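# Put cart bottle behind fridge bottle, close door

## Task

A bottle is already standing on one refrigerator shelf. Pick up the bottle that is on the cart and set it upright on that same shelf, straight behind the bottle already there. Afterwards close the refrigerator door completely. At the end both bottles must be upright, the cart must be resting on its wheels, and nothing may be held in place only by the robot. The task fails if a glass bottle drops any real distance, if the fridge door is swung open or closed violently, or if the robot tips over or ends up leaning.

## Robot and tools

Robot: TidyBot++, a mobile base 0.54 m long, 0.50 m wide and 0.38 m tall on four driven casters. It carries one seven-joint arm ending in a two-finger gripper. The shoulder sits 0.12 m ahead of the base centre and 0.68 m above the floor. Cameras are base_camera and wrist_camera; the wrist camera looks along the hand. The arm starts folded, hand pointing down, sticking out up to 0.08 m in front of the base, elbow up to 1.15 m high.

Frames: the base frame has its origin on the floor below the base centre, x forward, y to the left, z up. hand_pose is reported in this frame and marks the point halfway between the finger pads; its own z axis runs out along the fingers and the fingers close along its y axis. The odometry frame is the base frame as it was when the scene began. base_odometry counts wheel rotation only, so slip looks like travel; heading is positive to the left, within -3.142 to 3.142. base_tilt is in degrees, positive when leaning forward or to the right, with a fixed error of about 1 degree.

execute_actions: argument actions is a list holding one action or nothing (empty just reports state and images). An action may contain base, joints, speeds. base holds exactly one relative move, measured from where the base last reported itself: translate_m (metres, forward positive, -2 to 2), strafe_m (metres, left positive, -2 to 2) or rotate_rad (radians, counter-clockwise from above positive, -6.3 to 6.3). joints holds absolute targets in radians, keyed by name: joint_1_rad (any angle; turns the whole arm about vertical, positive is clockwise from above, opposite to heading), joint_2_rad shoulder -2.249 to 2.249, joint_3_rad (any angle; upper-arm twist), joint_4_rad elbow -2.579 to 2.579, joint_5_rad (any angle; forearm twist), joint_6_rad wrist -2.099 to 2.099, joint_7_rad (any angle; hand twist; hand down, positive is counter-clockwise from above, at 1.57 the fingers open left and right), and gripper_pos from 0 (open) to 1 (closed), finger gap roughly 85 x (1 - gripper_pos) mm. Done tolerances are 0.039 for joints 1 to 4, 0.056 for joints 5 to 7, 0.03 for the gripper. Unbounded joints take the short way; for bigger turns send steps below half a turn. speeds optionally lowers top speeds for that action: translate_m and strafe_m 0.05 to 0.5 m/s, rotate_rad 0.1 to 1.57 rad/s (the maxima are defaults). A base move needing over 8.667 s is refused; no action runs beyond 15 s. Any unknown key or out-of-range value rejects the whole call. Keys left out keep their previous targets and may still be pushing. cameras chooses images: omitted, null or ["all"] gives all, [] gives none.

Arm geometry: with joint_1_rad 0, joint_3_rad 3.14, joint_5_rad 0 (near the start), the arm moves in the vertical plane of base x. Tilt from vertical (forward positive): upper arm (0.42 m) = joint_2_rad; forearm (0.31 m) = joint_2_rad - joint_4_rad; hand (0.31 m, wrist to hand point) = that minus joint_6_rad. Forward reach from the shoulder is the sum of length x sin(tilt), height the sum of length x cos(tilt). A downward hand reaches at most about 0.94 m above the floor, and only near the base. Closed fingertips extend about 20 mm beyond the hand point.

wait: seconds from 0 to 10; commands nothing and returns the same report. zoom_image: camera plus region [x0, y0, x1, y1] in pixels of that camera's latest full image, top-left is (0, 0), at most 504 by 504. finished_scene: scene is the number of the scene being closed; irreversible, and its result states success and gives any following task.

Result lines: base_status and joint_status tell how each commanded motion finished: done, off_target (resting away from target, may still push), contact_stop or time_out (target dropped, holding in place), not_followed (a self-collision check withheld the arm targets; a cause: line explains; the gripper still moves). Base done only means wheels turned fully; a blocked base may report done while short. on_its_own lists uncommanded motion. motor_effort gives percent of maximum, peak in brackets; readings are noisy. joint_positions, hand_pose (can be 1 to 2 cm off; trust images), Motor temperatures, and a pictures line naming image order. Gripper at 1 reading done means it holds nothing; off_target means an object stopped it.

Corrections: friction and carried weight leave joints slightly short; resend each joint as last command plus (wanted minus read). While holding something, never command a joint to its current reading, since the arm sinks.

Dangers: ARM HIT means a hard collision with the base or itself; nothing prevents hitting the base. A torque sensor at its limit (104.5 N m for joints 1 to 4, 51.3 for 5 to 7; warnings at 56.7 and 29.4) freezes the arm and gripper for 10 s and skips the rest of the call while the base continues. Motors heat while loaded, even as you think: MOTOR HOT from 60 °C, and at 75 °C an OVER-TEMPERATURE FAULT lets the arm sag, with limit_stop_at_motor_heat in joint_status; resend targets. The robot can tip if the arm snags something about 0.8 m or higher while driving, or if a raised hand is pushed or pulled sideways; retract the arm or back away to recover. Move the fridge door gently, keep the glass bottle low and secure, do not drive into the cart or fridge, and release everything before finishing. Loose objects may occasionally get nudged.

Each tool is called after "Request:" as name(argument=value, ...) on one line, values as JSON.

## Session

Request:
execute_actions(actions=[{"joints":{"joint_1_rad":0,"joint_2_rad":-0.4,"joint_3_rad":3.14,"joint_5_rad":0,"joint_4_rad":-1.9,"joint_6_rad":-0.6,"joint_7_rad":1.57}}])

Scene clock: 1.90 s.
Motor temperatures (°C, as the motors report them): [27 28 26 31 35 32 27]
base_odometry: x=+0.000 y=+0.000 heading=+0.000 (m, m, rad; odometry frame)
base_tilt: forward=+0.0 right=+0.4 (deg)
base_status: not commanded
joint_positions: joint_1_rad=-0.017 joint_2_rad=-0.401 joint_3_rad=+3.165 joint_4_rad=-1.917 joint_5_rad=+0.027 joint_6_rad=-0.617 joint_7_rad=+1.594 gripper_pos=+0.000
joint_status: all done
motor_effort: joint_1_rad=-1(1) joint_2_rad=-8(8) joint_3_rad=+1(1) joint_4_rad=+23(24) joint_5_rad=+1(1) joint_6_rad=+7(7) joint_7_rad=+0(0) (%)
hand_pose: x=+0.5323 y=-0.0075 z=+0.9203 quat_wxyz=(+0.015, +0.876, +0.012, +0.483) (m; base frame)
pictures: base_camera, wrist_camera
Images, in order (width x height): base_camera 644x364, wrist_camera 644x476.

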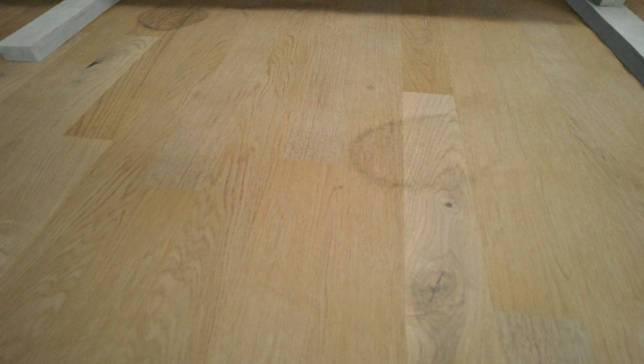

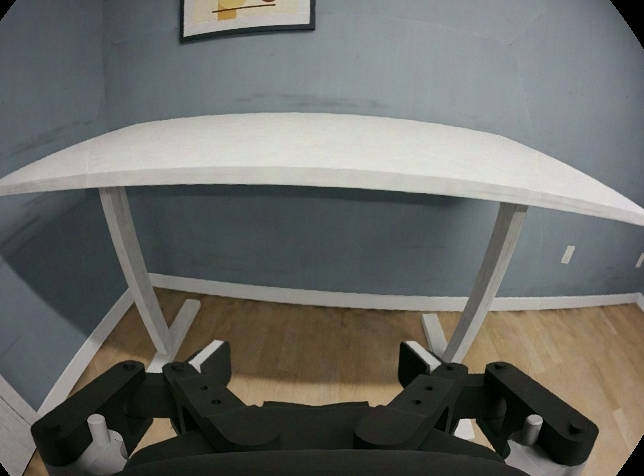

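Request:
execute_actions(actions=[{"base":{"rotate_rad":-2.2}}])

Scene clock: 4.80 s.
Motor temperatures (°C, as the motors report them): [27 28 26 31 35 32 27]
base_odometry: x=+0.000 y=+0.000 heading=-2.200 (m, m, rad; odometry frame)
base_tilt: forward=+0.1 right=+0.3 (deg)
base_status: done
joint_positions: joint_1_rad=-0.011 joint_2_rad=-0.401 joint_3_rad=+3.157 joint_4_rad=-1.917 joint_5_rad=+0.027 joint_6_rad=-0.617 joint_7_rad=+1.594 gripper_pos=+0.000
joint_status: not commanded
motor_effort: joint_1_rad=-1(0) joint_2_rad=-8(9) joint_3_rad=+1(3) joint_4_rad=+23(24) joint_5_rad=+1(1) joint_6_rad=+7(6) joint_7_rad=-1(0) (%)
hand_pose: x=+0.5323 y=-0.0066 z=+0.9204 quat_wxyz=(+0.016, +0.876, +0.013, +0.483) (m; base frame)
pictures: base_camera, wrist_camera
Images, in order (width x height): base_camera 644x364, wrist_camera 644x476.

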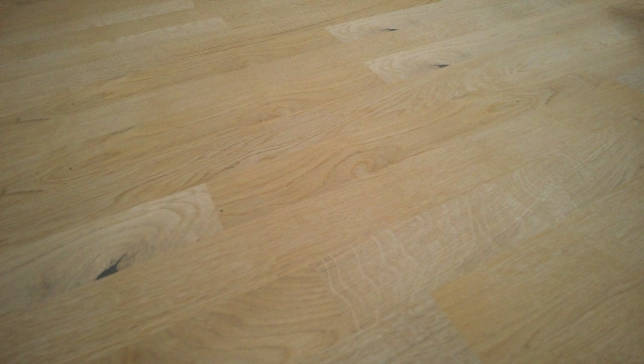

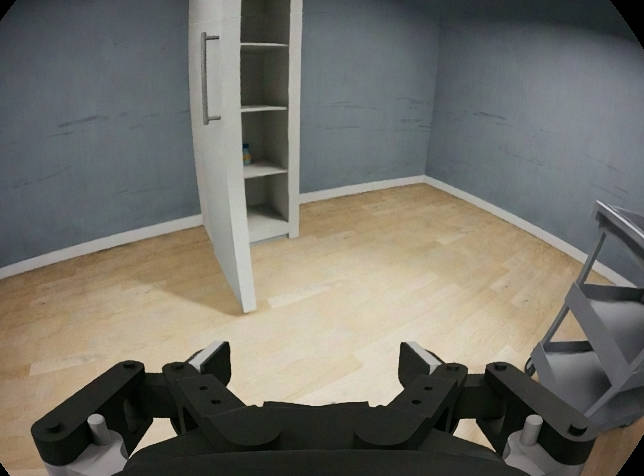

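Request:
execute_actions(actions=[{"base":{"rotate_rad":-1.0},"joints":{"joint_4_rad":-1.7,"joint_6_rad":-0.8}}])

Scene clock: 6.83 s.
Motor temperatures (°C, as the motors report them): [27 28 26 31 35 32 27]
base_odometry: x=+0.000 y=+0.000 heading=+3.083 (m, m, rad; odometry frame)
base_tilt: forward=+0.0 right=+0.4 (deg)
base_status: done
joint_positions: joint_1_rad=-0.007 joint_2_rad=-0.401 joint_3_rad=+3.154 joint_4_rad=-1.716 joint_5_rad=+0.027 joint_6_rad=-0.779 joint_7_rad=+1.594 gripper_pos=+0.000
joint_status: all done
motor_effort: joint_1_rad=-1(0) joint_2_rad=-7(9) joint_3_rad=+1(3) joint_4_rad=+23(24) joint_5_rad=+1(0) joint_6_rad=+7(7) joint_7_rad=-1(1) (%)
hand_pose: x=+0.5287 y=-0.0079 z=+0.9928 quat_wxyz=(+0.018, +0.866, +0.010, +0.499) (m; base frame)
pictures: base_camera, wrist_camera
Images, in order (width x height): base_camera 644x364, wrist_camera 644x476.

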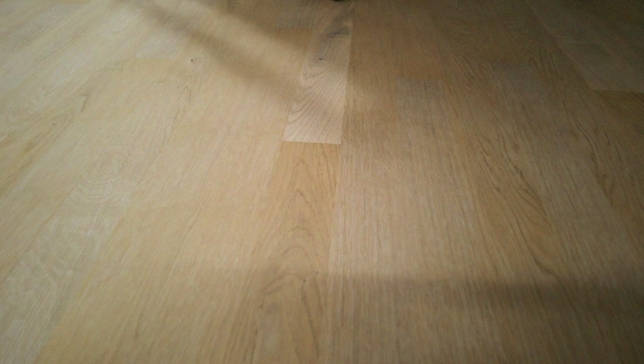

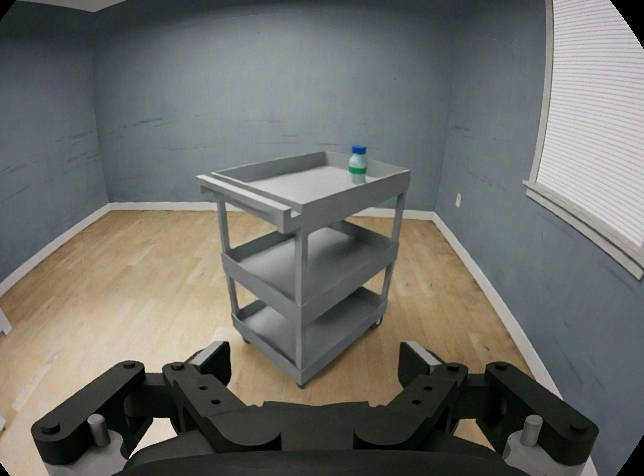

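Request:
execute_actions(actions=[{"base":{"rotate_rad":-0.1},"joints":{"joint_2_rad":0.34,"joint_4_rad":-1.2,"joint_6_rad":-0.48}}], cameras=[])

Request:
execute_actions(actions=[{"base":{"translate_m":0.42},"speeds":{"translate_m":0.3}}])

Scene clock: 9.23 s.
Motor temperatures (°C, as the motors report them): [27 28 26 31 35 32 27]
base_odometry: x=+0.000 y=+0.000 heading=+2.983 (m, m, rad; odometry frame)
base_tilt: forward=+0.1 right=+0.4 (deg)
base_status: done
joint_positions: joint_1_rad=-0.005 joint_2_rad=+0.343 joint_3_rad=+3.153 joint_4_rad=-1.223 joint_5_rad=+0.027 joint_6_rad=-0.500 joint_7_rad=+1.594 gripper_pos=+0.000
joint_status: all done
motor_effort: joint_1_rad=-1(2) joint_2_rad=-37(40) joint_3_rad=+1(3) joint_4_rad=+23(24) joint_5_rad=+1(2) joint_6_rad=+7(8) joint_7_rad=-1(0) (%)
hand_pose: x=+0.8489 y=-0.0057 z=+0.9316 quat_wxyz=(+0.020, +0.859, +0.015, +0.512) (m; base frame)
pictures: none
No camera images: the call's "cameras" was empty. Leave "cameras" out to get every camera's image.

Scene clock: 11.60 s.
Motor temperatures (°C, as the motors report them): [27 28 26 31 35 32 27]
base_odometry: x=-0.415 y=+0.066 heading=+2.983 (m, m, rad; odometry frame)
base_tilt: forward=+0.1 right=+0.3 (deg)
base_status: done
joint_positions: joint_1_rad=-0.005 joint_2_rad=+0.343 joint_3_rad=+3.153 joint_4_rad=-1.220 joint_5_rad=+0.027 joint_6_rad=-0.497 joint_7_rad=+1.594 gripper_pos=+0.000
joint_status: not commanded
motor_effort: joint_1_rad=+0(0) joint_2_rad=-37(40) joint_3_rad=+1(1) joint_4_rad=+24(25) joint_5_rad=+1(1) joint_6_rad=+7(8) joint_7_rad=-1(0) (%)
hand_pose: x=+0.8496 y=-0.0057 z=+0.9345 quat_wxyz=(+0.021, +0.857, +0.015, +0.515) (m; base frame)
pictures: base_camera, wrist_camera
Images, in order (width x height): base_camera 644x364, wrist_camera 644x476.

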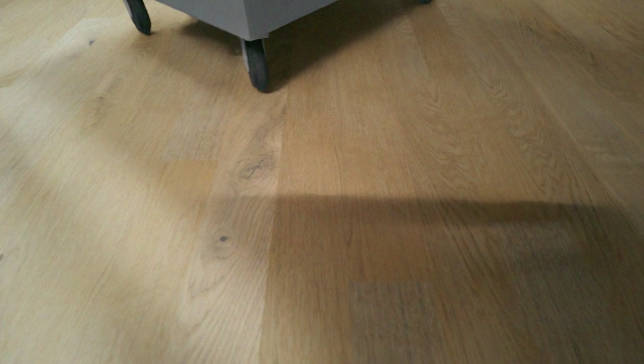

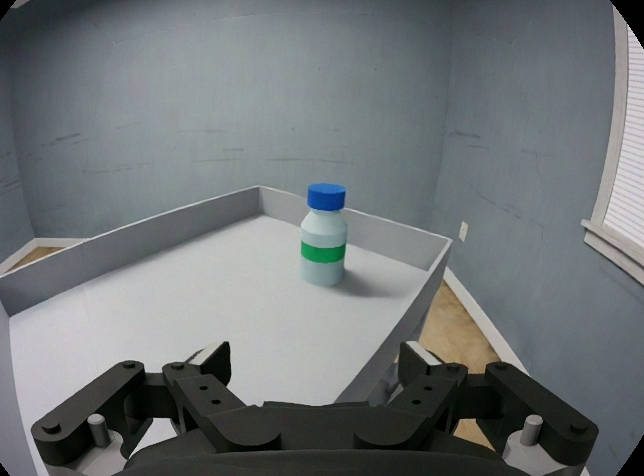

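Request:
execute_actions(actions=[{"base":{"strafe_m":-0.02}}], cameras=[])

Request:
execute_actions(actions=[{"base":{"translate_m":0.21},"speeds":{"translate_m":0.2}}])

Scene clock: 12.67 s.
Motor temperatures (°C, as the motors report them): [27 28 26 31 35 32 27]
base_odometry: x=-0.412 y=+0.086 heading=+2.983 (m, m, rad; odometry frame)
base_tilt: forward=+0.1 right=+0.4 (deg)
base_status: done
joint_positions: joint_1_rad=+0.001 joint_2_rad=+0.343 joint_3_rad=+3.152 joint_4_rad=-1.220 joint_5_rad=+0.027 joint_6_rad=-0.497 joint_7_rad=+1.594 gripper_pos=+0.000
joint_status: not commanded
motor_effort: joint_1_rad=-1(3) joint_2_rad=-36(39) joint_3_rad=+1(1) joint_4_rad=+23(25) joint_5_rad=+1(1) joint_6_rad=+7(7) joint_7_rad=+0(0) (%)
hand_pose: x=+0.8496 y=-0.0102 z=+0.9347 quat_wxyz=(+0.022, +0.857, +0.013, +0.515) (m; base frame)
pictures: none
No camera images: the call's "cameras" was empty. Leave "cameras" out to get every camera's image.

Scene clock: 14.50 s.
Motor temperatures (°C, as the motors report them): [27 28 26 31 35 32 27]
base_odometry: x=-0.619 y=+0.120 heading=+2.983 (m, m, rad; odometry frame)
base_tilt: forward=+0.1 right=+0.4 (deg)
base_status: done
joint_positions: joint_1_rad=+0.001 joint_2_rad=+0.342 joint_3_rad=+3.152 joint_4_rad=-1.219 joint_5_rad=+0.027 joint_6_rad=-0.496 joint_7_rad=+1.594 gripper_pos=+0.000
joint_status: not commanded
motor_effort: joint_1_rad=-1(2) joint_2_rad=-38(40) joint_3_rad=+1(0) joint_4_rad=+24(25) joint_5_rad=+1(1) joint_6_rad=+7(7) joint_7_rad=+0(0) (%)
hand_pose: x=+0.8498 y=-0.0102 z=+0.9357 quat_wxyz=(+0.022, +0.856, +0.013, +0.516) (m; base frame)
pictures: base_camera, wrist_camera
Images, in order (width x height): base_camera 644x364, wrist_camera 644x476.

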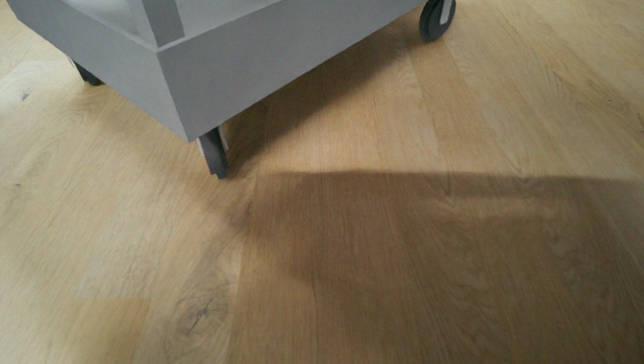

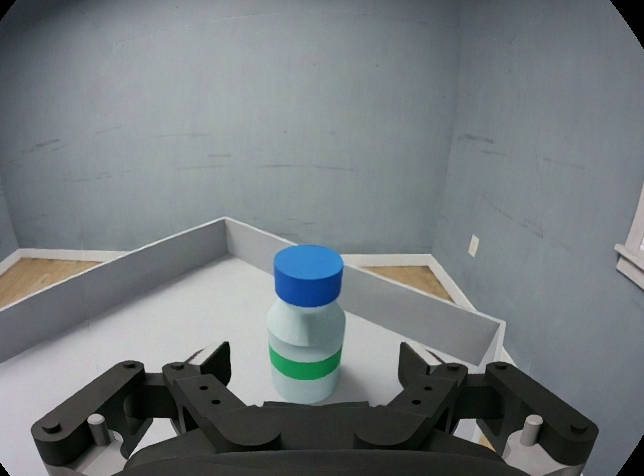

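Request:
execute_actions(actions=[{"base":{"translate_m":0.10},"speeds":{"translate_m":0.1},"joints":{"joint_2_rad":0.365}}], cameras=["wrist_camera"])

Scene clock: 16.27 s.
Motor temperatures (°C, as the motors report them): [27 28 26 31 35 32 27]
base_odometry: x=-0.718 y=+0.136 heading=+2.983 (m, m, rad; odometry frame)
base_tilt: forward=+0.1 right=+0.3 (deg)
base_status: done
joint_positions: joint_1_rad=+0.001 joint_2_rad=+0.363 joint_3_rad=+3.152 joint_4_rad=-1.218 joint_5_rad=+0.027 joint_6_rad=-0.496 joint_7_rad=+1.594 gripper_pos=+0.000
joint_status: all done
motor_effort: joint_1_rad=-1(2) joint_2_rad=-37(40) joint_3_rad=+1(0) joint_4_rad=+23(24) joint_5_rad=+1(1) joint_6_rad=+7(8) joint_7_rad=+0(1) (%)
hand_pose: x=+0.8551 y=-0.0102 z=+0.9211 quat_wxyz=(+0.022, +0.861, +0.013, +0.507) (m; base frame)
pictures: wrist_camera
Images, in order (width x height): wrist_camera 644x476.

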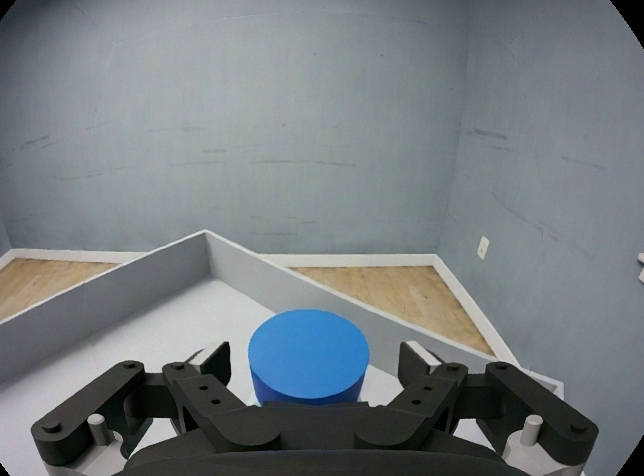

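Request:
execute_actions(actions=[{"joints":{"gripper_pos":1}}], cameras=[])

Request:
execute_actions(actions=[{"joints":{"joint_2_rad":0.2,"joint_4_rad":-0.85,"joint_6_rad":-0.98}}], cameras=["wrist_camera"])

Request:
execute_actions(actions=[{"base":{"translate_m":-0.3},"speeds":{"translate_m":0.3}}], cameras=[])

Request:
execute_actions(actions=[{"base":{"rotate_rad":1.56},"speeds":{"rotate_rad":0.8}}])

Scene clock: 17.70 s.
Motor temperatures (°C, as the motors report them): [27 28 26 31 35 32 27]
base_odometry: x=-0.718 y=+0.136 heading=+2.983 (m, m, rad; odometry frame)
base_tilt: forward=+0.1 right=+0.4 (deg)
base_status: not commanded
joint_positions: joint_1_rad=+0.001 joint_2_rad=+0.363 joint_3_rad=+3.152 joint_4_rad=-1.217 joint_5_rad=+0.027 joint_6_rad=-0.496 joint_7_rad=+1.594 gripper_pos=+0.429
joint_status: gripper_pos off_target (ended at +0.429, target +1.000)
motor_effort: joint_1_rad=-1(2) joint_2_rad=-38(38) joint_3_rad=+1(3) joint_4_rad=+24(25) joint_5_rad=+1(2) joint_6_rad=+8(8) joint_7_rad=-1(1) (%)
hand_pose: x=+0.8552 y=-0.0099 z=+0.9216 quat_wxyz=(+0.022, +0.861, +0.013, +0.508) (m; base frame)
pictures: none
No camera images: the call's "cameras" was empty. Leave "cameras" out to get every camera's image.

Scene clock: 19.63 s.
Motor temperatures (°C, as the motors report them): [27 28 26 31 35 32 27]
base_odometry: x=-0.718 y=+0.136 heading=+2.983 (m, m, rad; odometry frame)
base_tilt: forward=+0.0 right=+0.3 (deg)
base_status: not commanded
joint_positions: joint_1_rad=+0.001 joint_2_rad=+0.227 joint_3_rad=+3.152 joint_4_rad=-0.882 joint_5_rad=+0.027 joint_6_rad=-0.983 joint_7_rad=+1.594 gripper_pos=+0.429
joint_status: all done
motor_effort: joint_1_rad=-1(1) joint_2_rad=-36(49) joint_3_rad=+1(0) joint_4_rad=+26(30) joint_5_rad=+1(1) joint_6_rad=+10(11) joint_7_rad=-1(1) (%)
hand_pose: x=+0.7651 y=-0.0121 z=+1.0769 quat_wxyz=(+0.023, +0.865, +0.006, +0.501) (m; base frame)
pictures: wrist_camera
Images, in order (width x height): wrist_camera 644x476.

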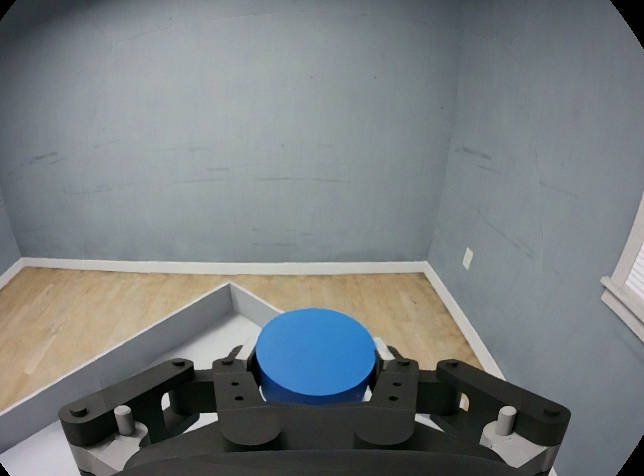

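Scene clock: 21.63 s.
Motor temperatures (°C, as the motors report them): [27 28 26 31 35 32 27]
base_odometry: x=-0.422 y=+0.088 heading=+2.983 (m, m, rad; odometry frame)
base_tilt: forward=+0.0 right=+0.4 (deg)
base_status: done
joint_positions: joint_1_rad=+0.001 joint_2_rad=+0.228 joint_3_rad=+3.152 joint_4_rad=-0.882 joint_5_rad=+0.026 joint_6_rad=-0.988 joint_7_rad=+1.594 gripper_pos=+0.429
joint_status: not commanded
motor_effort: joint_1_rad=+0(2) joint_2_rad=-37(41) joint_3_rad=+1(3) joint_4_rad=+27(28) joint_5_rad=+1(2) joint_6_rad=+10(11) joint_7_rad=+0(1) (%)
hand_pose: x=+0.7646 y=-0.0118 z=+1.0753 quat_wxyz=(+0.022, +0.867, +0.006, +0.498) (m; base frame)
pictures: none
No camera images: the call's "cameras" was empty. Leave "cameras" out to get every camera's image.

Scene clock: 24.57 s.
Motor temperatures (°C, as the motors report them): [27 28 26 31 35 32 27]
base_odometry: x=-0.422 y=+0.088 heading=-1.741 (m, m, rad; odometry frame)
base_tilt: forward=+0.1 right=+0.4 (deg)
base_status: done
joint_positions: joint_1_rad=-0.004 joint_2_rad=+0.228 joint_3_rad=+3.146 joint_4_rad=-0.882 joint_5_rad=+0.024 joint_6_rad=-0.988 joint_7_rad=+1.594 gripper_pos=+0.429
joint_status: not commanded
motor_effort: joint_1_rad=-1(3) joint_2_rad=-36(38) joint_3_rad=+1(2) joint_4_rad=+26(27) joint_5_rad=+1(2) joint_6_rad=+10(10) joint_7_rad=+0(1) (%)
hand_pose: x=+0.7647 y=-0.0042 z=+1.0752 quat_wxyz=(+0.018, +0.867, +0.011, +0.498) (m; base frame)
pictures: base_camera, wrist_camera
Images, in order (width x height): base_camera 644x364, wrist_camera 644x476.

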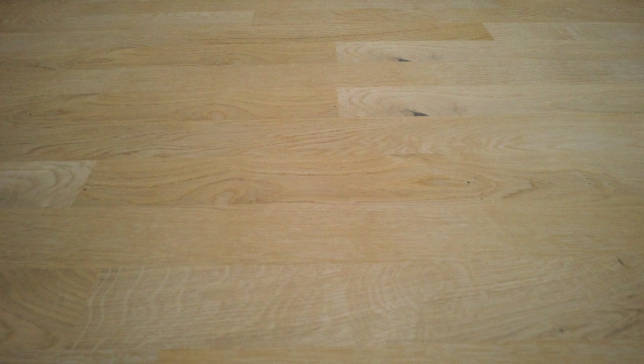

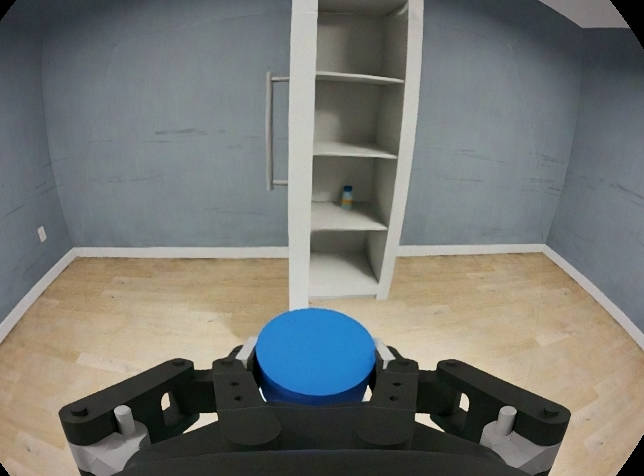

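Request:
execute_actions(actions=[{"base":{"translate_m":0.5},"joints":{"joint_2_rad":0.87,"joint_4_rad":-0.77,"joint_6_rad":-0.34}}], cameras=[])

Request:
execute_actions(actions=[{"base":{"strafe_m":-0.3},"speeds":{"strafe_m":0.3}}], cameras=[])

Request:
execute_actions(actions=[{"base":{"translate_m":0.4},"speeds":{"translate_m":0.3}}])

Scene clock: 27.93 s.
Motor temperatures (°C, as the motors report them): [27 28 26 32 35 33 27]
base_odometry: x=-0.506 y=-0.404 heading=-1.741 (m, m, rad; odometry frame)
base_tilt: forward=+0.0 right=+0.3 (deg)
base_status: done
joint_positions: joint_1_rad=+0.160 joint_2_rad=+0.910 joint_3_rad=+3.220 joint_4_rad=-0.866 joint_5_rad=+0.026 joint_6_rad=-0.451 joint_7_rad=+1.594 gripper_pos=+0.429
joint_status: joint_2_rad off_target (ended at +0.910, target +0.870); joint_4_rad off_target (ended at -0.866, target -0.770); joint_6_rad off_target (ended at -0.451, target -0.340)
motor_effort: joint_1_rad=-29(34) joint_2_rad=-62(72) joint_3_rad=-15(18) joint_4_rad=+42(57) joint_5_rad=-6(8) joint_6_rad=+24(43) joint_7_rad=-2(3) (%)
hand_pose: x=+0.9865 y=-0.1851 z=+0.6863 quat_wxyz=(+0.088, +0.894, -0.061, +0.434) (m; base frame)
pictures: none
No camera images: the call's "cameras" was empty. Leave "cameras" out to get every camera's image.

Scene clock: 30.03 s.
Motor temperatures (°C, as the motors report them): [27 28 26 32 35 33 27]
base_odometry: x=-0.802 y=-0.353 heading=-1.741 (m, m, rad; odometry frame)
base_tilt: forward=+0.1 right=+0.4 (deg)
base_status: done
joint_positions: joint_1_rad=+0.005 joint_2_rad=+0.910 joint_3_rad=+3.156 joint_4_rad=-0.810 joint_5_rad=+0.026 joint_6_rad=-0.379 joint_7_rad=+1.594 gripper_pos=+0.429
joint_status: not commanded
on_its_own: joint_4_rad moved +0.056 toward your old target -0.770; joint_6_rad moved +0.072 to your old target -0.340
motor_effort: joint_1_rad=-1(28) joint_2_rad=-63(68) joint_3_rad=+0(16) joint_4_rad=+29(42) joint_5_rad=+1(7) joint_6_rad=+10(23) joint_7_rad=+0(2) (%)
hand_pose: x=+1.0309 y=-0.0140 z=+0.7365 quat_wxyz=(+0.024, +0.867, +0.015, +0.498) (m; base frame)
pictures: none
No camera images: the call's "cameras" was empty. Leave "cameras" out to get every camera's image.

Scene clock: 32.33 s.
Motor temperatures (°C, as the motors report them): [27 29 26 32 35 33 27]
base_odometry: x=-0.869 y=-0.748 heading=-1.741 (m, m, rad; odometry frame)
base_tilt: forward=+0.1 right=+0.4 (deg)
base_status: done
joint_positions: joint_1_rad=+0.004 joint_2_rad=+0.912 joint_3_rad=+3.155 joint_4_rad=-0.807 joint_5_rad=+0.026 joint_6_rad=-0.378 joint_7_rad=+1.594 gripper_pos=+0.429
joint_status: not commanded
motor_effort: joint_1_rad=-1(2) joint_2_rad=-63(65) joint_3_rad=+1(2) joint_4_rad=+29(32) joint_5_rad=+1(2) joint_6_rad=+11(14) joint_7_rad=+0(0) (%)
hand_pose: x=+1.0318 y=-0.0122 z=+0.7369 quat_wxyz=(+0.023, +0.866, +0.015, +0.499) (m; base frame)
pictures: base_camera, wrist_camera
Images, in order (width x height): base_camera 644x364, wrist_camera 644x476.

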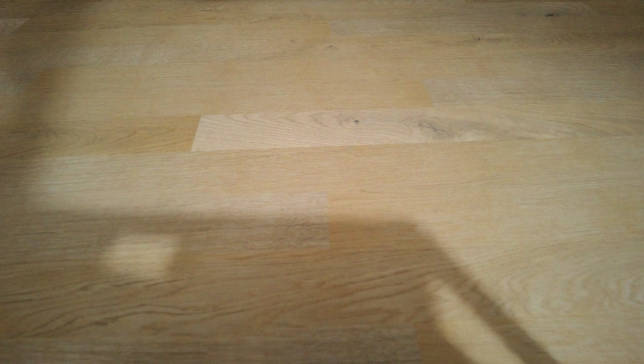

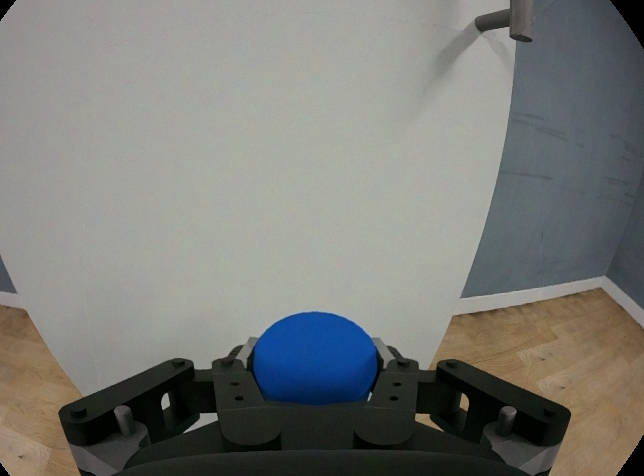

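Request:
execute_actions(actions=[{"base":{"rotate_rad":-0.05},"joints":{"joint_1_rad":1.2,"joint_2_rad":1.3,"joint_4_rad":-1.0,"joint_6_rad":0.3}}])

Request:
execute_actions(actions=[{"joints":{"joint_2_rad":1.68,"joint_4_rad":-1.14,"joint_6_rad":0.82}}], cameras=["wrist_camera"])

Scene clock: 35.33 s.
Motor temperatures (°C, as the motors report them): [27 29 26 32 35 33 27]
base_odometry: x=-0.869 y=-0.748 heading=-1.791 (m, m, rad; odometry frame)
base_tilt: forward=+0.0 right=+0.4 (deg)
base_status: done
joint_positions: joint_1_rad=+1.196 joint_2_rad=+1.337 joint_3_rad=+3.147 joint_4_rad=-1.003 joint_5_rad=+0.026 joint_6_rad=+0.257 joint_7_rad=+1.594 gripper_pos=+0.429
joint_status: all done
motor_effort: joint_1_rad=-1(10) joint_2_rad=-66(70) joint_3_rad=+0(4) joint_4_rad=+23(30) joint_5_rad=+1(2) joint_6_rad=+11(11) joint_7_rad=+0(0) (%)
hand_pose: x=+0.4514 y=-0.8435 z=+0.4084 quat_wxyz=(+0.294, +0.726, -0.467, +0.411) (m; base frame)
pictures: base_camera, wrist_camera
Images, in order (width x height): base_camera 644x364, wrist_camera 644x476.

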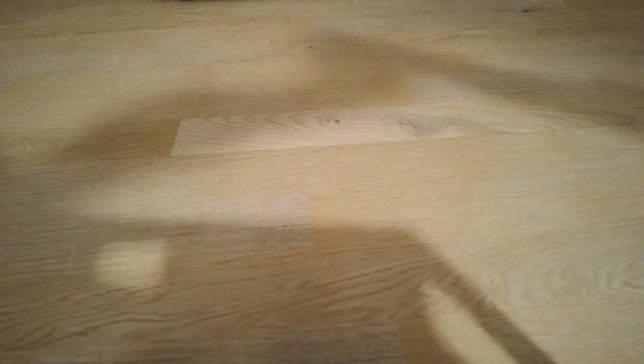

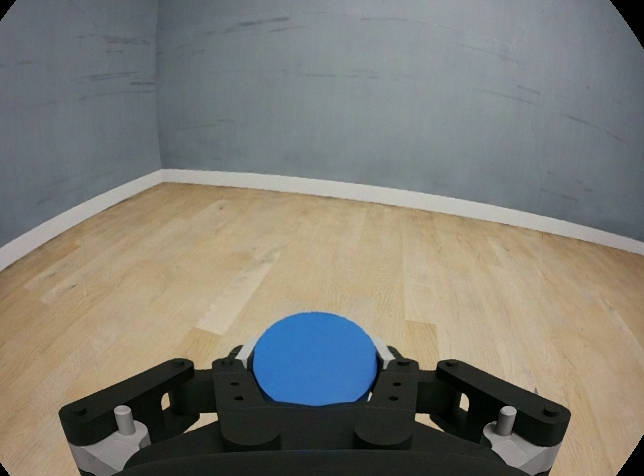

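Scene clock: 37.50 s.
Motor temperatures (°C, as the motors report them): [27 29 26 32 35 33 27]
base_odometry: x=-0.869 y=-0.748 heading=-1.791 (m, m, rad; odometry frame)
base_tilt: forward=+0.1 right=+0.4 (deg)
base_status: not commanded
joint_positions: joint_1_rad=+1.196 joint_2_rad=+1.712 joint_3_rad=+3.147 joint_4_rad=-1.156 joint_5_rad=+0.025 joint_6_rad=+0.781 joint_7_rad=+1.594 gripper_pos=+0.429
joint_status: all done
motor_effort: joint_1_rad=-1(2) joint_2_rad=-56(66) joint_3_rad=+0(0) joint_4_rad=+14(23) joint_5_rad=+1(1) joint_6_rad=+10(12) joint_7_rad=+0(0) (%)
hand_pose: x=+0.4061 y=-0.7173 z=+0.1666 quat_wxyz=(+0.287, +0.727, -0.467, +0.413) (m; base frame)
pictures: wrist_camera
Images, in order (width x height): wrist_camera 644x476.

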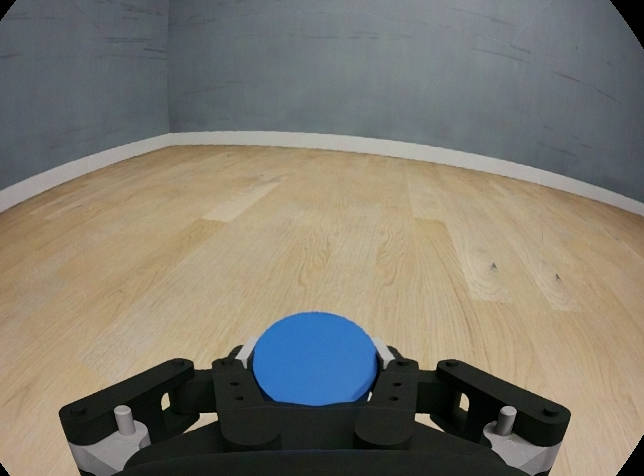

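Request:
execute_actions(actions=[{"joints":{"joint_2_rad":1.72}}], cameras=[])

Request:
execute_actions(actions=[{"joints":{"joint_2_rad":1.745}}], cameras=["wrist_camera"])

Scene clock: 38.83 s.
Motor temperatures (°C, as the motors report them): [27 29 26 32 35 33 27]
base_odometry: x=-0.869 y=-0.748 heading=-1.791 (m, m, rad; odometry frame)
base_tilt: forward=+0.0 right=+0.4 (deg)
base_status: not commanded
joint_positions: joint_1_rad=+1.196 joint_2_rad=+1.755 joint_3_rad=+3.147 joint_4_rad=-1.156 joint_5_rad=+0.025 joint_6_rad=+0.781 joint_7_rad=+1.594 gripper_pos=+0.429
joint_status: all done
motor_effort: joint_1_rad=-1(1) joint_2_rad=-56(59) joint_3_rad=+0(0) joint_4_rad=+13(14) joint_5_rad=+1(1) joint_6_rad=+10(11) joint_7_rad=+0(0) (%)
hand_pose: x=+0.3975 y=-0.6956 z=+0.1333 quat_wxyz=(+0.276, +0.736, -0.473, +0.398) (m; base frame)
pictures: none
No camera images: the call's "cameras" was empty. Leave "cameras" out to get every camera's image.

Scene clock: 39.43 s.
Motor temperatures (°C, as the motors report them): [27 29 26 32 35 33 27]
base_odometry: x=-0.869 y=-0.748 heading=-1.791 (m, m, rad; odometry frame)
base_tilt: forward=+0.1 right=+0.4 (deg)
base_status: not commanded
joint_positions: joint_1_rad=+1.196 joint_2_rad=+1.760 joint_3_rad=+3.147 joint_4_rad=-1.156 joint_5_rad=+0.025 joint_6_rad=+0.786 joint_7_rad=+1.594 gripper_pos=+0.429
joint_status: all done
motor_effort: joint_1_rad=-1(1) joint_2_rad=-53(57) joint_3_rad=+0(0) joint_4_rad=+12(13) joint_5_rad=+1(1) joint_6_rad=+9(10) joint_7_rad=-1(0) (%)
hand_pose: x=+0.3969 y=-0.6940 z=+0.1312 quat_wxyz=(+0.276, +0.736, -0.472, +0.398) (m; base frame)
pictures: wrist_camera
Images, in order (width x height): wrist_camera 644x476.

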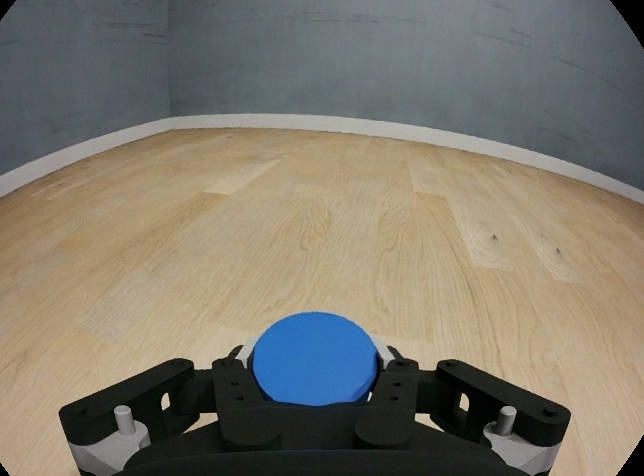

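Request:
execute_actions(actions=[{"joints":{"gripper_pos":0}}], cameras=["wrist_camera"])

Request:
execute_actions(actions=[{"joints":{"joint_2_rad":1.5,"joint_4_rad":-1.4}}], cameras=["wrist_camera"])

Request:
execute_actions(actions=[{"base":{"rotate_rad":0.11},"joints":{"joint_2_rad":0.3,"joint_4_rad":-1.5,"joint_6_rad":0.23}}], cameras=[])

Request:
execute_actions(actions=[{"base":{"strafe_m":-0.2},"joints":{"joint_1_rad":0}}])

Scene clock: 41.00 s.
Motor temperatures (°C, as the motors report them): [27 29 26 32 35 33 27]
base_odometry: x=-0.869 y=-0.748 heading=-1.791 (m, m, rad; odometry frame)
base_tilt: forward=+0.0 right=+0.4 (deg)
base_status: not commanded
joint_positions: joint_1_rad=+1.196 joint_2_rad=+1.748 joint_3_rad=+3.147 joint_4_rad=-1.156 joint_5_rad=+0.025 joint_6_rad=+0.801 joint_7_rad=+1.594 gripper_pos=+0.000
joint_status: all done
motor_effort: joint_1_rad=-1(2) joint_2_rad=-49(55) joint_3_rad=+0(1) joint_4_rad=+10(12) joint_5_rad=+1(0) joint_6_rad=+6(9) joint_7_rad=+0(0) (%)
hand_pose: x=+0.4002 y=-0.7021 z=+0.1439 quat_wxyz=(+0.283, +0.731, -0.469, +0.408) (m; base frame)
pictures: wrist_camera
Images, in order (width x height): wrist_camera 644x476.

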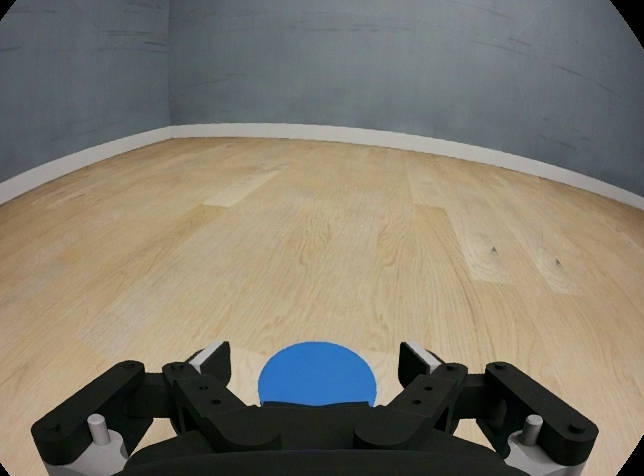

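Scene clock: 42.67 s.
Motor temperatures (°C, as the motors report them): [27 29 26 32 35 33 27]
base_odometry: x=-0.869 y=-0.748 heading=-1.791 (m, m, rad; odometry frame)
base_tilt: forward=+0.0 right=+0.4 (deg)
base_status: not commanded
joint_positions: joint_1_rad=+1.196 joint_2_rad=+1.496 joint_3_rad=+3.147 joint_4_rad=-1.379 joint_5_rad=+0.025 joint_6_rad=+0.804 joint_7_rad=+1.594 gripper_pos=+0.000
joint_status: all done
motor_effort: joint_1_rad=-1(1) joint_2_rad=-50(52) joint_3_rad=+0(0) joint_4_rad=+10(11) joint_5_rad=+1(1) joint_6_rad=+7(7) joint_7_rad=-1(0) (%)
hand_pose: x=+0.4068 y=-0.7199 z=+0.2603 quat_wxyz=(+0.291, +0.724, -0.465, +0.418) (m; base frame)
pictures: wrist_camera
Images, in order (width x height): wrist_camera 644x476.

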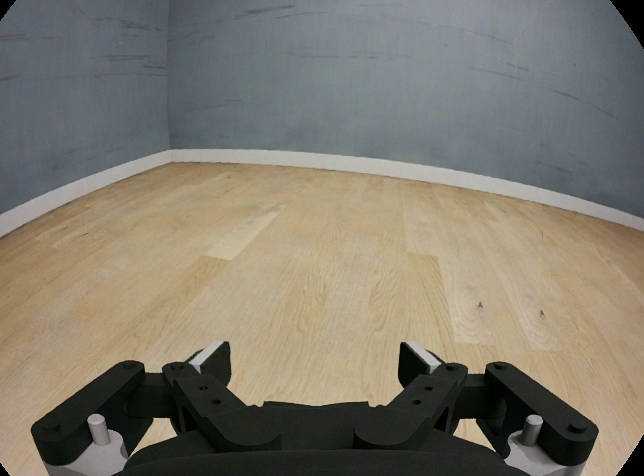

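Scene clock: 45.13 s.
Motor temperatures (°C, as the motors report them): [27 29 26 32 35 33 27]
base_odometry: x=-0.869 y=-0.748 heading=-1.680 (m, m, rad; odometry frame)
base_tilt: forward=+0.0 right=+0.3 (deg)
base_status: done
joint_positions: joint_1_rad=+1.194 joint_2_rad=+0.300 joint_3_rad=+3.144 joint_4_rad=-1.477 joint_5_rad=+0.025 joint_6_rad=+0.251 joint_7_rad=+1.594 gripper_pos=+0.000
joint_status: all done
motor_effort: joint_1_rad=-1(5) joint_2_rad=-36(57) joint_3_rad=+1(2) joint_4_rad=+24(23) joint_5_rad=+1(0) joint_6_rad=+8(8) joint_7_rad=+0(1) (%)
hand_pose: x=+0.3939 y=-0.6903 z=+1.0329 quat_wxyz=(+0.420, +0.582, -0.374, +0.588) (m; base frame)
pictures: none
No camera images: the call's "cameras" was empty. Leave "cameras" out to get every camera's image.

Scene clock: 47.60 s.
Motor temperatures (°C, as the motors report them): [27 29 26 32 35 33 27]
base_odometry: x=-1.068 y=-0.726 heading=-1.680 (m, m, rad; odometry frame)
base_tilt: forward=+0.0 right=+0.4 (deg)
base_status: done
joint_positions: joint_1_rad=+0.007 joint_2_rad=+0.307 joint_3_rad=+3.143 joint_4_rad=-1.481 joint_5_rad=+0.025 joint_6_rad=+0.248 joint_7_rad=+1.594 gripper_pos=+0.000
joint_status: all done
motor_effort: joint_1_rad=+0(4) joint_2_rad=-36(39) joint_3_rad=+1(2) joint_4_rad=+24(25) joint_5_rad=+1(1) joint_6_rad=+7(9) joint_7_rad=+0(1) (%)
hand_pose: x=+0.8644 y=-0.0027 z=+1.0250 quat_wxyz=(+0.018, +0.696, +0.016, +0.718) (m; base frame)
pictures: base_camera, wrist_camera
Images, in order (width x height): base_camera 644x364, wrist_camera 644x476.

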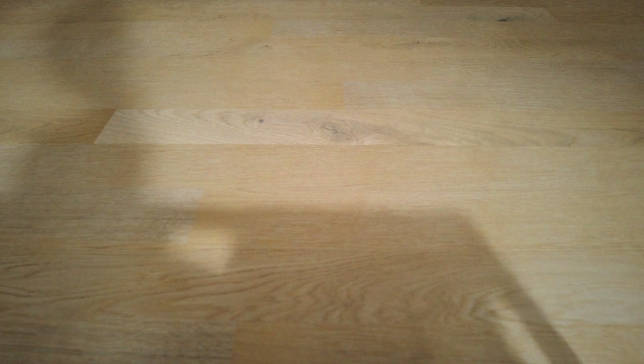

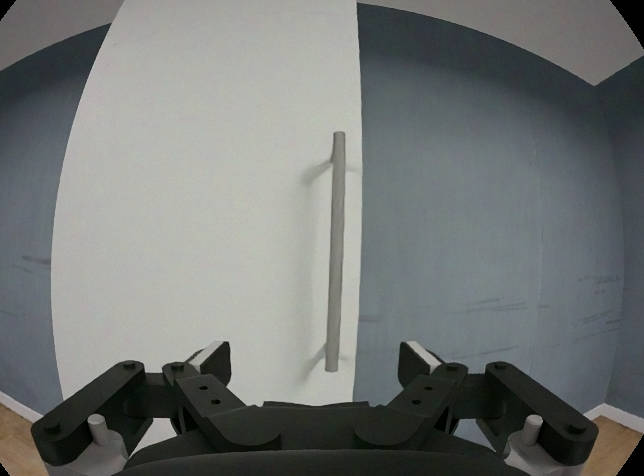

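Request:
execute_actions(actions=[{"base":{"strafe_m":-0.025}}], cameras=["wrist_camera"])

Request:
execute_actions(actions=[{"base":{"translate_m":0.15},"speeds":{"translate_m":0.15}}])

Scene clock: 48.90 s.
Motor temperatures (°C, as the motors report them): [27 29 26 32 35 33 27]
base_odometry: x=-1.093 y=-0.723 heading=-1.680 (m, m, rad; odometry frame)
base_tilt: forward=+0.1 right=+0.4 (deg)
base_status: done
joint_positions: joint_1_rad=+0.006 joint_2_rad=+0.307 joint_3_rad=+3.143 joint_4_rad=-1.481 joint_5_rad=+0.025 joint_6_rad=+0.248 joint_7_rad=+1.594 gripper_pos=+0.000
joint_status: not commanded
motor_effort: joint_1_rad=-1(4) joint_2_rad=-36(37) joint_3_rad=+1(2) joint_4_rad=+24(24) joint_5_rad=+0(0) joint_6_rad=+8(8) joint_7_rad=+0(1) (%)
hand_pose: x=+0.8644 y=-0.0023 z=+1.0250 quat_wxyz=(+0.018, +0.696, +0.016, +0.718) (m; base frame)
pictures: wrist_camera
Images, in order (width x height): wrist_camera 644x476.

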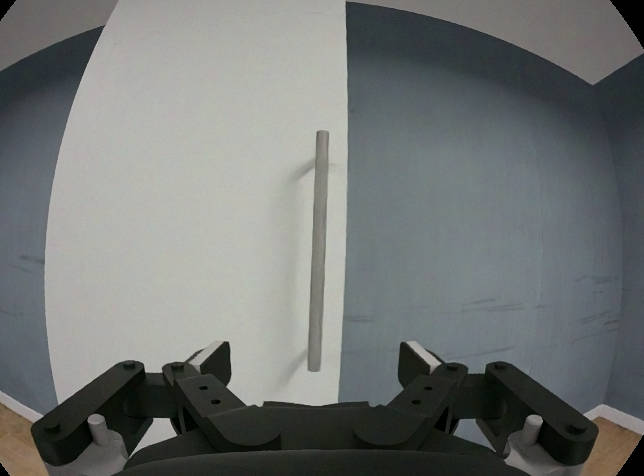

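Scene clock: 50.57 s.
Motor temperatures (°C, as the motors report them): [27 29 26 32 35 33 27]
base_odometry: x=-1.110 y=-0.873 heading=-1.680 (m, m, rad; odometry frame)
base_tilt: forward=+0.1 right=+0.4 (deg)
base_status: done
joint_positions: joint_1_rad=+0.006 joint_2_rad=+0.303 joint_3_rad=+3.143 joint_4_rad=-1.482 joint_5_rad=+0.025 joint_6_rad=+0.247 joint_7_rad=+1.594 gripper_pos=+0.000
joint_status: not commanded
motor_effort: joint_1_rad=+0(1) joint_2_rad=-36(39) joint_3_rad=+0(0) joint_4_rad=+24(25) joint_5_rad=+1(0) joint_6_rad=+8(8) joint_7_rad=+0(1) (%)
hand_pose: x=+0.8629 y=-0.0023 z=+1.0272 quat_wxyz=(+0.018, +0.695, +0.016, +0.719) (m; base frame)
pictures: base_camera, wrist_camera
Images, in order (width x height): base_camera 644x364, wrist_camera 644x476.

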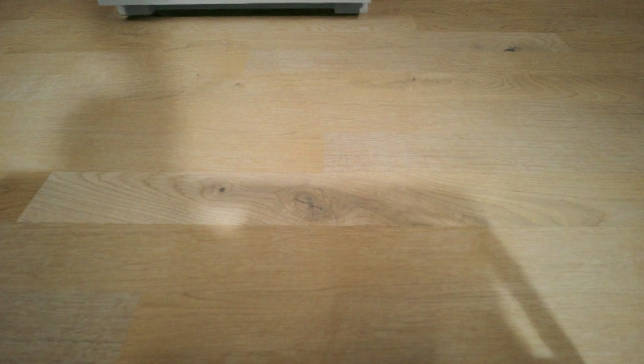

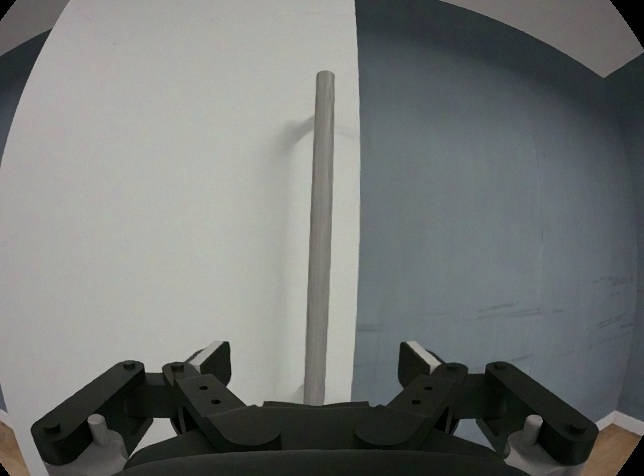

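Request:
execute_actions(actions=[{"base":{"translate_m":0.115},"speeds":{"translate_m":0.1}}], cameras=[])

Request:
execute_actions(actions=[{"joints":{"gripper_pos":1}}], cameras=["wrist_camera"])

Request:
execute_actions(actions=[{"base":{"translate_m":-0.15},"speeds":{"translate_m":0.06}}])

Scene clock: 55.53 s.
Motor temperatures (°C, as the motors report them): [27 29 26 32 35 33 27]
base_odometry: x=-1.122 y=-0.987 heading=-1.680 (m, m, rad; odometry frame)
base_tilt: forward=+0.1 right=+0.3 (deg)
base_status: done
joint_positions: joint_1_rad=+0.006 joint_2_rad=+0.302 joint_3_rad=+3.143 joint_4_rad=-1.482 joint_5_rad=+0.025 joint_6_rad=+0.247 joint_7_rad=+1.594 gripper_pos=+0.000
joint_status: not commanded
motor_effort: joint_1_rad=-1(1) joint_2_rad=-36(39) joint_3_rad=+1(0) joint_4_rad=+24(24) joint_5_rad=+1(1) joint_6_rad=+7(8) joint_7_rad=+0(0) (%)
hand_pose: x=+0.8624 y=-0.0023 z=+1.0278 quat_wxyz=(+0.018, +0.695, +0.016, +0.719) (m; base frame)
pictures: none
No camera images: the call's "cameras" was empty. Leave "cameras" out to get every camera's image.

Scene clock: 56.63 s.
Motor temperatures (°C, as the motors report them): [27 29 26 32 35 33 27]
base_odometry: x=-1.122 y=-0.987 heading=-1.680 (m, m, rad; odometry frame)
base_tilt: forward=+0.0 right=+0.3 (deg)
base_status: not commanded
joint_positions: joint_1_rad=+0.010 joint_2_rad=+0.300 joint_3_rad=+3.145 joint_4_rad=-1.483 joint_5_rad=+0.021 joint_6_rad=+0.247 joint_7_rad=+1.594 gripper_pos=+0.825
joint_status: gripper_pos off_target (ended at +0.825, target +1.000)
motor_effort: joint_1_rad=-1(8) joint_2_rad=-36(37) joint_3_rad=+0(5) joint_4_rad=+23(26) joint_5_rad=+3(3) joint_6_rad=+7(8) joint_7_rad=+1(1) (%)
hand_pose: x=+0.8618 y=-0.0068 z=+1.0279 quat_wxyz=(+0.019, +0.695, +0.013, +0.719) (m; base frame)
pictures: wrist_camera
Images, in order (width x height): wrist_camera 644x476.

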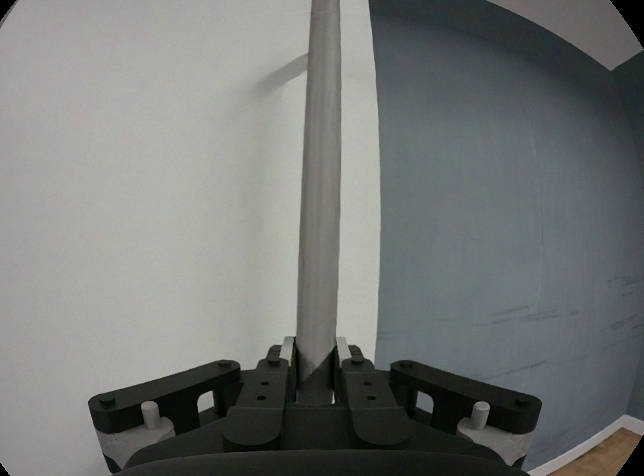

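Scene clock: 59.63 s.
Motor temperatures (°C, as the motors report them): [27 29 26 32 35 33 27]
base_odometry: x=-1.106 y=-0.838 heading=-1.680 (m, m, rad; odometry frame)
base_tilt: forward=+0.0 right=+0.4 (deg)
base_status: done
joint_positions: joint_1_rad=-0.014 joint_2_rad=+0.299 joint_3_rad=+3.139 joint_4_rad=-1.487 joint_5_rad=+0.021 joint_6_rad=+0.250 joint_7_rad=+1.594 gripper_pos=+0.827
joint_status: not commanded
motor_effort: joint_1_rad=+4(5) joint_2_rad=-35(48) joint_3_rad=+4(5) joint_4_rad=+21(25) joint_5_rad=+2(2) joint_6_rad=+7(9) joint_7_rad=+1(1) (%)
hand_pose: x=+0.8608 y=+0.0154 z=+1.0277 quat_wxyz=(+0.007, +0.694, +0.022, +0.719) (m; base frame)
pictures: base_camera, wrist_camera
Images, in order (width x height): base_camera 644x364, wrist_camera 644x476.

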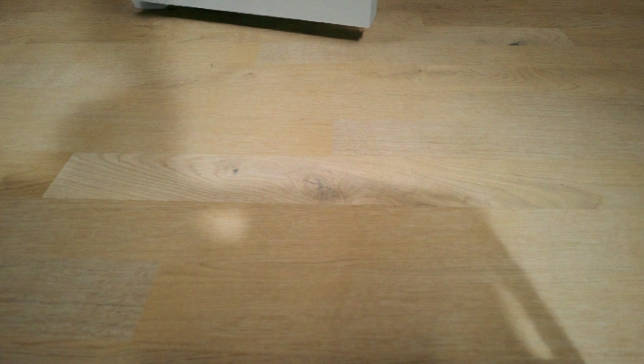

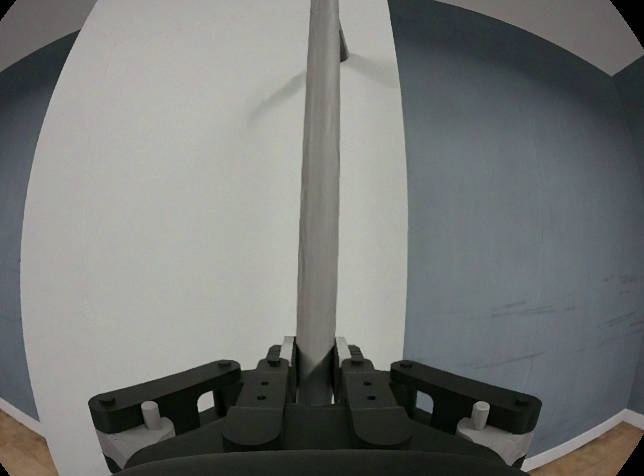

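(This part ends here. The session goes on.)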